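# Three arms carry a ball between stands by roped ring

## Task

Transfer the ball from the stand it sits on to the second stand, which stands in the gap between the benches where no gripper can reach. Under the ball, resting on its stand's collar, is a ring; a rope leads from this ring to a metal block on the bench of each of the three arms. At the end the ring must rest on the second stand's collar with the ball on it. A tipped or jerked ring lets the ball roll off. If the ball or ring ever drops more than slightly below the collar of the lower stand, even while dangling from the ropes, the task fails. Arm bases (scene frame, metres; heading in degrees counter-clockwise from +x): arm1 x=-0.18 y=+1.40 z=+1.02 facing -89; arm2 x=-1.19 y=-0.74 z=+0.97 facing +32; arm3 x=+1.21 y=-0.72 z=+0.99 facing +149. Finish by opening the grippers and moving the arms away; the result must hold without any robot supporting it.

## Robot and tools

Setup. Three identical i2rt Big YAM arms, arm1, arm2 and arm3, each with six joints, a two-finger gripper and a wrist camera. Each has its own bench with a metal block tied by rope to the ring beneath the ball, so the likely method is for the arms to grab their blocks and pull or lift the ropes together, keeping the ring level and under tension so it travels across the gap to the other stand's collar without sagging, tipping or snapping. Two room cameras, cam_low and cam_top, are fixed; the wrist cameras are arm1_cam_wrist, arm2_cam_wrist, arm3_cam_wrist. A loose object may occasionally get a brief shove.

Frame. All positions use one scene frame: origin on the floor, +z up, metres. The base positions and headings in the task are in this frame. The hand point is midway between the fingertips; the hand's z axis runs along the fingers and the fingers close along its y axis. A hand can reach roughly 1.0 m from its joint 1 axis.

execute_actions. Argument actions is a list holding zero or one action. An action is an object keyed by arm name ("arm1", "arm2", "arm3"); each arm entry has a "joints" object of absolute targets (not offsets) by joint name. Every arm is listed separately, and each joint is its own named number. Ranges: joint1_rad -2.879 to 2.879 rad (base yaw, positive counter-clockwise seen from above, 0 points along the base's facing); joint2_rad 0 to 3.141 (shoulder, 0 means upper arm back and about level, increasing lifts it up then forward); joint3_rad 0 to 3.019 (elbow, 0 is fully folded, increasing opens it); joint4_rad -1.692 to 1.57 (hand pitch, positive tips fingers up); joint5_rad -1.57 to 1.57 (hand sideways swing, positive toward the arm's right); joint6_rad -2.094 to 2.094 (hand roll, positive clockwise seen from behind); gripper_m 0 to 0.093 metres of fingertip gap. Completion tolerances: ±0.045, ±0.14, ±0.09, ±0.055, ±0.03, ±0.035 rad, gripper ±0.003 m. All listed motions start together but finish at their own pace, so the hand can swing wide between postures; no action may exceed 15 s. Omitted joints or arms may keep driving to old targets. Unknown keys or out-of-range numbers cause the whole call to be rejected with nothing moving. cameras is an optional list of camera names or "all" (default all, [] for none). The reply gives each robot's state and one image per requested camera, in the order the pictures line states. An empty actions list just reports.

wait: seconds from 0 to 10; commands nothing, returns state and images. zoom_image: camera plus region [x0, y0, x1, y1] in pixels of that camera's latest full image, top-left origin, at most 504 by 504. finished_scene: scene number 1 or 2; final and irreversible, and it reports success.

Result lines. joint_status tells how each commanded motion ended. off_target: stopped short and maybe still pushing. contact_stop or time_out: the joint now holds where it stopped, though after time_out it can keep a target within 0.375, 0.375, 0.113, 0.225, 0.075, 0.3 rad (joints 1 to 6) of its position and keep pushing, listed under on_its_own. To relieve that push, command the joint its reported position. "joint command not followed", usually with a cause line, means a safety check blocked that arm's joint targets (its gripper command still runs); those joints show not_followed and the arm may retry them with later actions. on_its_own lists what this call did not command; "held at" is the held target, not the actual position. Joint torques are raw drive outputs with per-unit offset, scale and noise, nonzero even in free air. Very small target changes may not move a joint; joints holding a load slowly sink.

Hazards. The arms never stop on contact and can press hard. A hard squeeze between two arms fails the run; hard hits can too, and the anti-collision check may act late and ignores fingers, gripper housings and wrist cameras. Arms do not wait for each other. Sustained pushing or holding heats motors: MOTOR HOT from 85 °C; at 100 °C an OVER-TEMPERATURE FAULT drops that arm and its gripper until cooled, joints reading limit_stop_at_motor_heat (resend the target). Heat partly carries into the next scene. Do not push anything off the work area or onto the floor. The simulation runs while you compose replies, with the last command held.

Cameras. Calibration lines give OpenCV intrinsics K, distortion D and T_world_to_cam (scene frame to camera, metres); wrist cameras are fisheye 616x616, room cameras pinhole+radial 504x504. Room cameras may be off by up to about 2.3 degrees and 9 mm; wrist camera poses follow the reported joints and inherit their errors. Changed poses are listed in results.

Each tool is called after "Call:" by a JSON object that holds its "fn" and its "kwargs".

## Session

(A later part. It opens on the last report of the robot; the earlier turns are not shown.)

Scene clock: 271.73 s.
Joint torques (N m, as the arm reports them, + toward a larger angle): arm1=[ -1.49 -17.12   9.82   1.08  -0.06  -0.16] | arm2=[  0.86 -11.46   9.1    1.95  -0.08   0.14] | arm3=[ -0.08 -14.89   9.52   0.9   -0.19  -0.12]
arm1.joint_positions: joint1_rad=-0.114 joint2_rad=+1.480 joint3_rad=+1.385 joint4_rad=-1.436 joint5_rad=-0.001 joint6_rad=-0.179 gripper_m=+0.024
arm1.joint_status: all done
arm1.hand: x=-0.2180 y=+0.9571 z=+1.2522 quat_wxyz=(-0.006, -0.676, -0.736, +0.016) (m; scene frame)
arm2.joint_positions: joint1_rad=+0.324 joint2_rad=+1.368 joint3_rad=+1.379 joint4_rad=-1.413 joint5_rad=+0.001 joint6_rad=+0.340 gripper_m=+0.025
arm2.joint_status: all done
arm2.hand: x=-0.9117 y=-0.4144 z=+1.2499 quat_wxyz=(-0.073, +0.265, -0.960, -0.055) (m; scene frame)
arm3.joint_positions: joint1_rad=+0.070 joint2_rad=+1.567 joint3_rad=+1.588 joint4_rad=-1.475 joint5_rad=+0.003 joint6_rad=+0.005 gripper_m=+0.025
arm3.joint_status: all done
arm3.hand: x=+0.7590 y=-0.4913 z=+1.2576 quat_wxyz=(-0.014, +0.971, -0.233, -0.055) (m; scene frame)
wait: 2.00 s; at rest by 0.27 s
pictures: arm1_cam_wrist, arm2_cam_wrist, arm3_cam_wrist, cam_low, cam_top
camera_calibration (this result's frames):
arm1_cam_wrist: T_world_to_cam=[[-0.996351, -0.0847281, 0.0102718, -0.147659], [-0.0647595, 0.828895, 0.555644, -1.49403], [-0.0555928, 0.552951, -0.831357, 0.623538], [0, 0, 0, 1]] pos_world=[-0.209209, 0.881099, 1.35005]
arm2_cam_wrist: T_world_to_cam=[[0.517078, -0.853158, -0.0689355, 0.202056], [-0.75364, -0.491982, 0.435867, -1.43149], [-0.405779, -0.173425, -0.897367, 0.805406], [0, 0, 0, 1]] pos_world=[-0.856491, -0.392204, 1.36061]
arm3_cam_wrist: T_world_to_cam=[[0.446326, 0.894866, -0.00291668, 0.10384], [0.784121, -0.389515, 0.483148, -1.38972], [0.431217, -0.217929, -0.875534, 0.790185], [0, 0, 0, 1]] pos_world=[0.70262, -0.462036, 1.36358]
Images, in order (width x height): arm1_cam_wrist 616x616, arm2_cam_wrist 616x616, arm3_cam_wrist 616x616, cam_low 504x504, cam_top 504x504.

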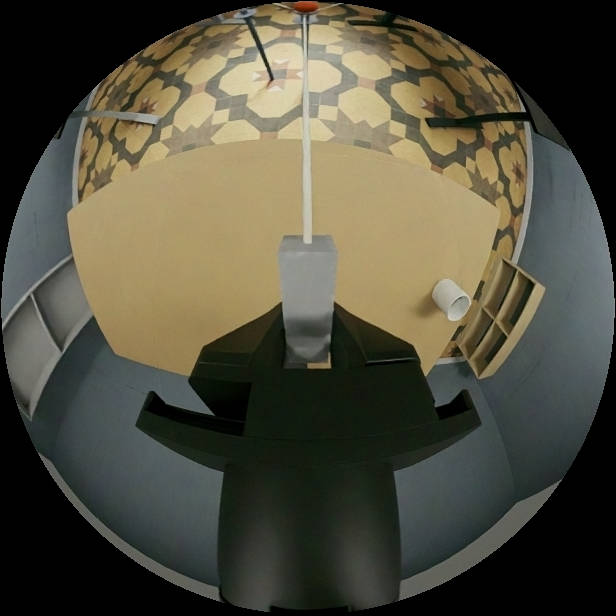

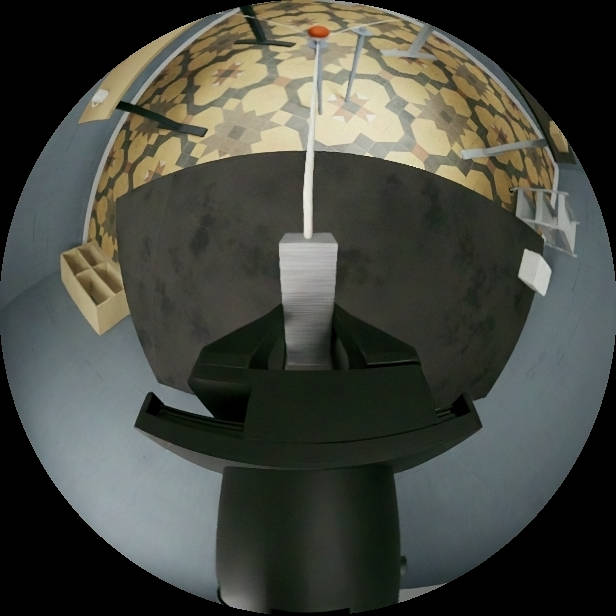

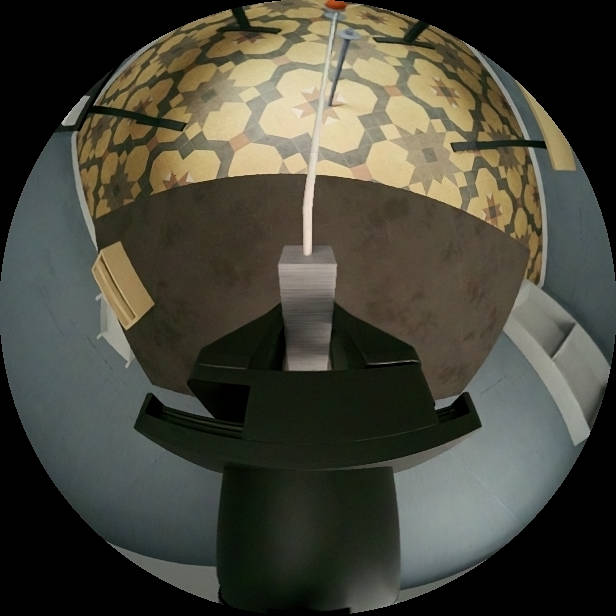

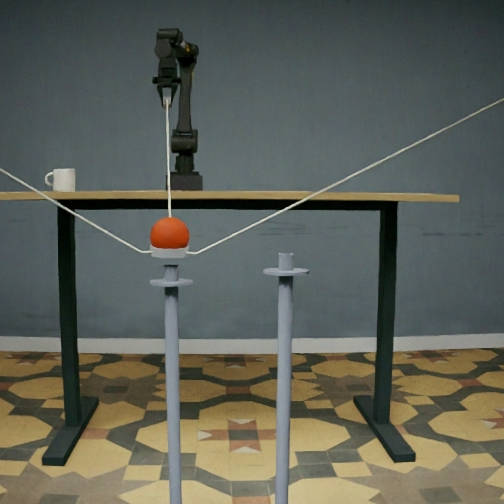

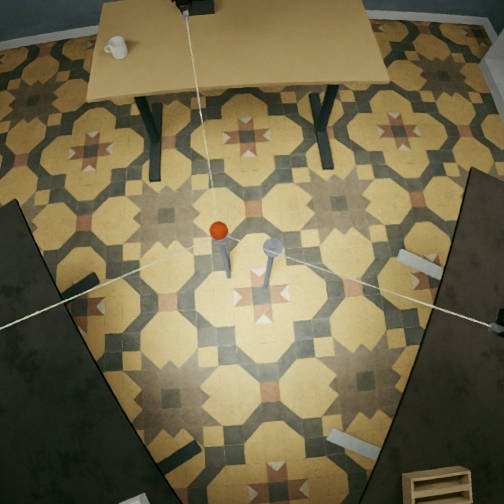

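Good. Lower.

Call:
{"fn": "execute_actions", "kwargs": {"actions": [{"arm1":{"joints":{"joint3_rad":1.325,"joint4_rad":-1.355}},"arm2":{"joints":{"joint3_rad":1.315,"joint4_rad":-1.34}},"arm3":{"joints":{"joint3_rad":1.525,"joint4_rad":-1.40}}}], "cameras": ["cam_low"]}}

Call:
{"fn": "execute_actions", "kwargs": {"actions": [{"arm1":{"joints":{"joint3_rad":1.245,"joint4_rad":-1.27}},"arm2":{"joints":{"joint3_rad":1.235,"joint4_rad":-1.26}},"arm3":{"joints":{"joint3_rad":1.445,"joint4_rad":-1.32}}}], "cameras": ["cam_low","cam_top"]}}

Scene clock: 279.73 s.
Joint torques (N m, as the arm reports them, + toward a larger angle): arm1=[ -1.51 -17.04   9.66   1.33  -0.06  -0.16] | arm2=[  0.91 -12.22   8.93   1.9   -0.08   0.11] | arm3=[  0.03 -14.64   9.7    1.11  -0.19  -0.14]
arm1.joint_positions: joint1_rad=-0.114 joint2_rad=+1.479 joint3_rad=+1.316 joint4_rad=-1.367 joint5_rad=-0.001 joint6_rad=-0.179 gripper_m=+0.024
arm1.joint_status: all done
arm1.hand: x=-0.2179 y=+0.9608 z=+1.2263 quat_wxyz=(-0.007, -0.676, -0.736, +0.016) (m; scene frame)
arm2.joint_positions: joint1_rad=+0.324 joint2_rad=+1.368 joint3_rad=+1.309 joint4_rad=-1.356 joint5_rad=+0.001 joint6_rad=+0.340 gripper_m=+0.025
arm2.joint_status: all done
arm2.hand: x=-0.9140 y=-0.4169 z=+1.2225 quat_wxyz=(-0.067, +0.265, -0.960, -0.051) (m; scene frame)
arm3.joint_positions: joint1_rad=+0.070 joint2_rad=+1.566 joint3_rad=+1.517 joint4_rad=-1.410 joint5_rad=+0.003 joint6_rad=+0.005 gripper_m=+0.025
arm3.joint_status: all done
arm3.hand: x=+0.7608 y=-0.4922 z=+1.2304 quat_wxyz=(-0.013, +0.971, -0.233, -0.052) (m; scene frame)
pictures: cam_low
Images, in order (width x height): cam_low 504x504.

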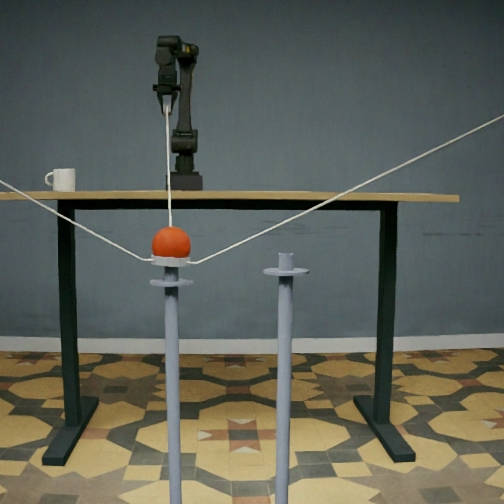

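Scene clock: 280.57 s.
Joint torques (N m, as the arm reports them, + toward a larger angle): arm1=[ -1.5  -16.76   9.56   1.31  -0.06  -0.16] | arm2=[  0.99 -11.53   9.05   2.07  -0.07   0.14] | arm3=[ -0.12 -14.71   9.62   1.11  -0.18  -0.13]
arm1.joint_positions: joint1_rad=-0.114 joint2_rad=+1.478 joint3_rad=+1.236 joint4_rad=-1.282 joint5_rad=-0.001 joint6_rad=-0.179 gripper_m=+0.024
arm1.joint_status: all done
arm1.hand: x=-0.2177 y=+0.9659 z=+1.1972 quat_wxyz=(-0.009, -0.676, -0.736, +0.019) (m; scene frame)
arm2.joint_positions: joint1_rad=+0.324 joint2_rad=+1.368 joint3_rad=+1.229 joint4_rad=-1.277 joint5_rad=+0.001 joint6_rad=+0.340 gripper_m=+0.025
arm2.joint_status: all done
arm2.hand: x=-0.9160 y=-0.4188 z=+1.1923 quat_wxyz=(-0.067, +0.265, -0.960, -0.051) (m; scene frame)
arm3.joint_positions: joint1_rad=+0.070 joint2_rad=+1.565 joint3_rad=+1.437 joint4_rad=-1.330 joint5_rad=+0.003 joint6_rad=+0.005 gripper_m=+0.025
arm3.joint_status: all done
arm3.hand: x=+0.7635 y=-0.4936 z=+1.2004 quat_wxyz=(-0.013, +0.971, -0.233, -0.053) (m; scene frame)
pictures: cam_low, cam_top
Images, in order (width x height): cam_low 504x504, cam_top 504x504.

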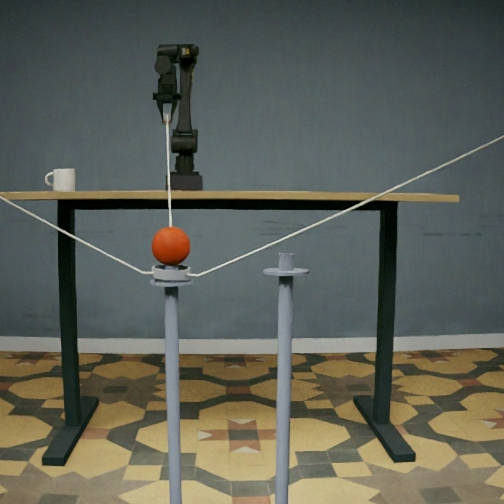

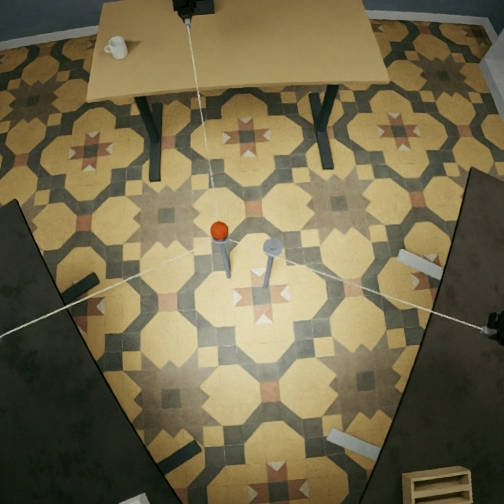

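Call:
{"fn": "execute_actions", "kwargs": {"actions": [{"arm1":{"joints":{"joint1_rad":0,"joint2_rad":2.05,"joint3_rad":1.49,"joint4_rad":-0.93,"joint6_rad":0}},"arm2":{"joints":{"joint1_rad":0.1,"joint2_rad":1.93,"joint3_rad":1.40,"joint4_rad":-0.92,"joint6_rad":0.1}},"arm3":{"joints":{"joint1_rad":0.02,"joint2_rad":1.97,"joint3_rad":1.49,"joint4_rad":-0.98}}}], "cameras": ["cam_low"]}}

Scene clock: 290.50 s.
Joint torques (N m, as the arm reports them, + toward a larger angle): arm1=[ -2.53 -25.62   9.56   1.35  -0.06   0.06] | arm2=[  2.06 -19.02   8.56   1.86  -0.06  -0.06] | arm3=[ -0.59 -19.93  10.48   1.05  -0.17  -0.15]
arm1.joint_positions: joint1_rad=+0.007 joint2_rad=+2.089 joint3_rad=+1.462 joint4_rad=-0.945 joint5_rad=+0.000 joint6_rad=-0.011 gripper_m=+0.024
arm1.joint_status: all done
arm1.hand: x=-0.1630 y=+0.8251 z=+0.9748 quat_wxyz=(+0.006, -0.693, -0.721, +0.000) (m; scene frame)
arm2.joint_positions: joint1_rad=+0.097 joint2_rad=+1.958 joint3_rad=+1.383 joint4_rad=-0.937 joint5_rad=+0.001 joint6_rad=+0.111 gripper_m=+0.025
arm2.joint_status: all done
arm2.hand: x=-0.7416 y=-0.4038 z=+0.9757 quat_wxyz=(-0.031, +0.267, -0.963, -0.018) (m; scene frame)
arm3.joint_positions: joint1_rad=+0.020 joint2_rad=+2.007 joint3_rad=+1.450 joint4_rad=-0.994 joint5_rad=+0.003 joint6_rad=+0.005 gripper_m=+0.025
arm3.joint_status: all done
arm3.hand: x=+0.7073 y=-0.4335 z=+0.9813 quat_wxyz=(-0.003, +0.966, -0.257, -0.008) (m; scene frame)
pictures: cam_low
Images, in order (width x height): cam_low 504x504.

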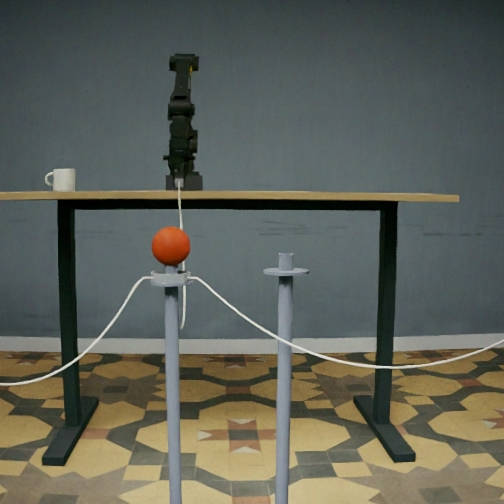

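Call:
{"fn": "execute_actions", "kwargs": {"actions": [{"arm1":{"joints":{"joint3_rad":1.425}},"arm2":{"joints":{"joint3_rad":1.33}},"arm3":{"joints":{"joint3_rad":1.415}}}], "cameras": []}}

Call:
{"fn": "execute_actions", "kwargs": {"actions": [{"arm1":{"joints":{"gripper_m":0.09}},"arm2":{"joints":{"gripper_m":0.09}},"arm3":{"joints":{"gripper_m":0.09}}}], "cameras": []}}

Call:
{"fn": "execute_actions", "kwargs": {"actions": [{"arm1":{"joints":{"joint2_rad":1.5}},"arm2":{"joints":{"joint2_rad":1.5}},"arm3":{"joints":{"joint2_rad":1.5}}}], "cameras": ["cam_low","cam_top"]}}

Scene clock: 298.70 s.
Joint torques (N m, as the arm reports them, + toward a larger angle): arm1=[ -2.56 -24.88   7.54   1.17  -0.06   0.05] | arm2=[  1.65 -18.59   7.4    1.51  -0.06  -0.05] | arm3=[ -0.69 -19.56   7.54   0.87  -0.17  -0.14]
arm1.joint_positions: joint1_rad=+0.007 joint2_rad=+2.086 joint3_rad=+1.419 joint4_rad=-0.943 joint5_rad=+0.000 joint6_rad=-0.011 gripper_m=+0.024
arm1.joint_status: all done
arm1.hand: x=-0.1636 y=+0.8448 z=+0.9633 quat_wxyz=(+0.020, -0.693, -0.720, -0.014) (m; scene frame)
arm2.joint_positions: joint1_rad=+0.097 joint2_rad=+1.953 joint3_rad=+1.326 joint4_rad=-0.933 joint5_rad=+0.001 joint6_rad=+0.111 gripper_m=+0.025
arm2.joint_status: all done
arm2.hand: x=-0.7612 y=-0.4186 z=+0.9596 quat_wxyz=(-0.008, +0.268, -0.963, -0.009) (m; scene frame)
arm3.joint_positions: joint1_rad=+0.020 joint2_rad=+2.005 joint3_rad=+1.411 joint4_rad=-0.991 joint5_rad=+0.003 joint6_rad=+0.005 gripper_m=+0.025
arm3.joint_status: all done
arm3.hand: x=+0.7221 y=-0.4419 z=+0.9698 quat_wxyz=(+0.001, +0.966, -0.257, +0.009) (m; scene frame)
pictures: none
No camera images: the call's "cameras" was empty. Leave "cameras" out to get every camera's image.

Scene clock: 299.40 s.
Joint torques (N m, as the arm reports them, + toward a larger angle): arm1=[ -2.56 -24.69   7.56   1.19  -0.06   0.05] | arm2=[  1.6  -18.11   7.38   1.68  -0.08  -0.04] | arm3=[ -0.56 -19.31   7.5    0.9   -0.16  -0.15]
arm1.joint_positions: joint1_rad=+0.007 joint2_rad=+2.084 joint3_rad=+1.419 joint4_rad=-0.943 joint5_rad=+0.000 joint6_rad=-0.011 gripper_m=+0.090
arm1.joint_status: all done
arm1.hand: x=-0.1636 y=+0.8444 z=+0.9643 quat_wxyz=(+0.019, -0.693, -0.720, -0.013) (m; scene frame)
arm2.joint_positions: joint1_rad=+0.097 joint2_rad=+1.952 joint3_rad=+1.326 joint4_rad=-0.933 joint5_rad=+0.001 joint6_rad=+0.111 gripper_m=+0.090
arm2.joint_status: all done
arm2.hand: x=-0.7611 y=-0.4185 z=+0.9602 quat_wxyz=(-0.009, +0.268, -0.963, -0.009) (m; scene frame)
arm3.joint_positions: joint1_rad=+0.020 joint2_rad=+2.003 joint3_rad=+1.411 joint4_rad=-0.991 joint5_rad=+0.003 joint6_rad=+0.005 gripper_m=+0.090
arm3.joint_status: all done
arm3.hand: x=+0.7218 y=-0.4418 z=+0.9709 quat_wxyz=(+0.001, +0.966, -0.257, +0.008) (m; scene frame)
pictures: none
No camera images: the call's "cameras" was empty. Leave "cameras" out to get every camera's image.

Scene clock: 300.87 s.
Joint torques (N m, as the arm reports them, + toward a larger angle): arm1=[ -2.5  -14.98  10.7    2.22  -0.06   0.05] | arm2=[  1.38 -11.65   9.33   2.62  -0.06  -0.05] | arm3=[ -0.5  -11.94  10.29   1.69  -0.16  -0.15]
arm1.joint_positions: joint1_rad=+0.007 joint2_rad=+1.494 joint3_rad=+1.415 joint4_rad=-0.943 joint5_rad=+0.000 joint6_rad=-0.011 gripper_m=+0.090
arm1.joint_status: all done
arm1.hand: x=-0.1603 y=+0.8306 z=+1.2918 quat_wxyz=(-0.187, -0.667, -0.695, +0.190) (m; scene frame)
arm2.joint_positions: joint1_rad=+0.097 joint2_rad=+1.488 joint3_rad=+1.326 joint4_rad=-0.933 joint5_rad=+0.001 joint6_rad=+0.111 gripper_m=+0.090
arm2.joint_status: all done
arm2.hand: x=-0.7541 y=-0.4165 z=+1.2067 quat_wxyz=(-0.222, +0.258, -0.935, -0.094) (m; scene frame)
arm3.joint_positions: joint1_rad=+0.020 joint2_rad=+1.496 joint3_rad=+1.406 joint4_rad=-0.991 joint5_rad=+0.003 joint6_rad=+0.005 gripper_m=+0.090
arm3.joint_status: all done
arm3.hand: x=+0.7198 y=-0.4404 z=+1.2460 quat_wxyz=(-0.062, +0.938, -0.250, -0.233) (m; scene frame)
pictures: cam_low, cam_top
Images, in order (width x height): cam_low 504x504, cam_top 504x504.

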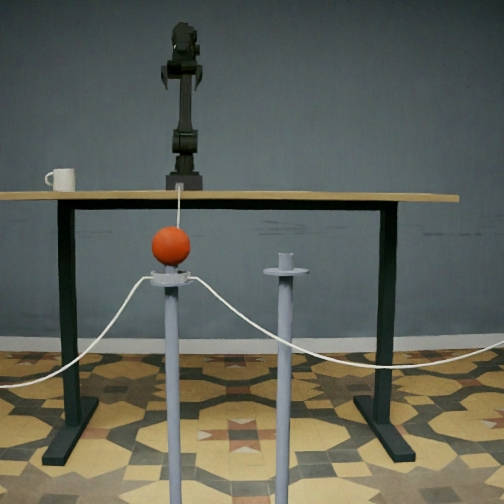

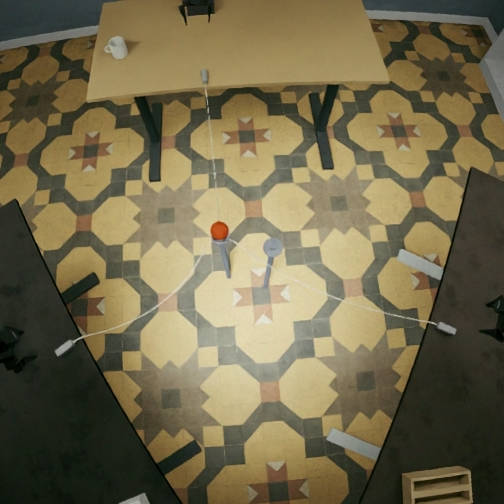

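Call:
{"fn": "finished_scene", "kwargs": {"scene": 1}}

The scene is finished: the task was done.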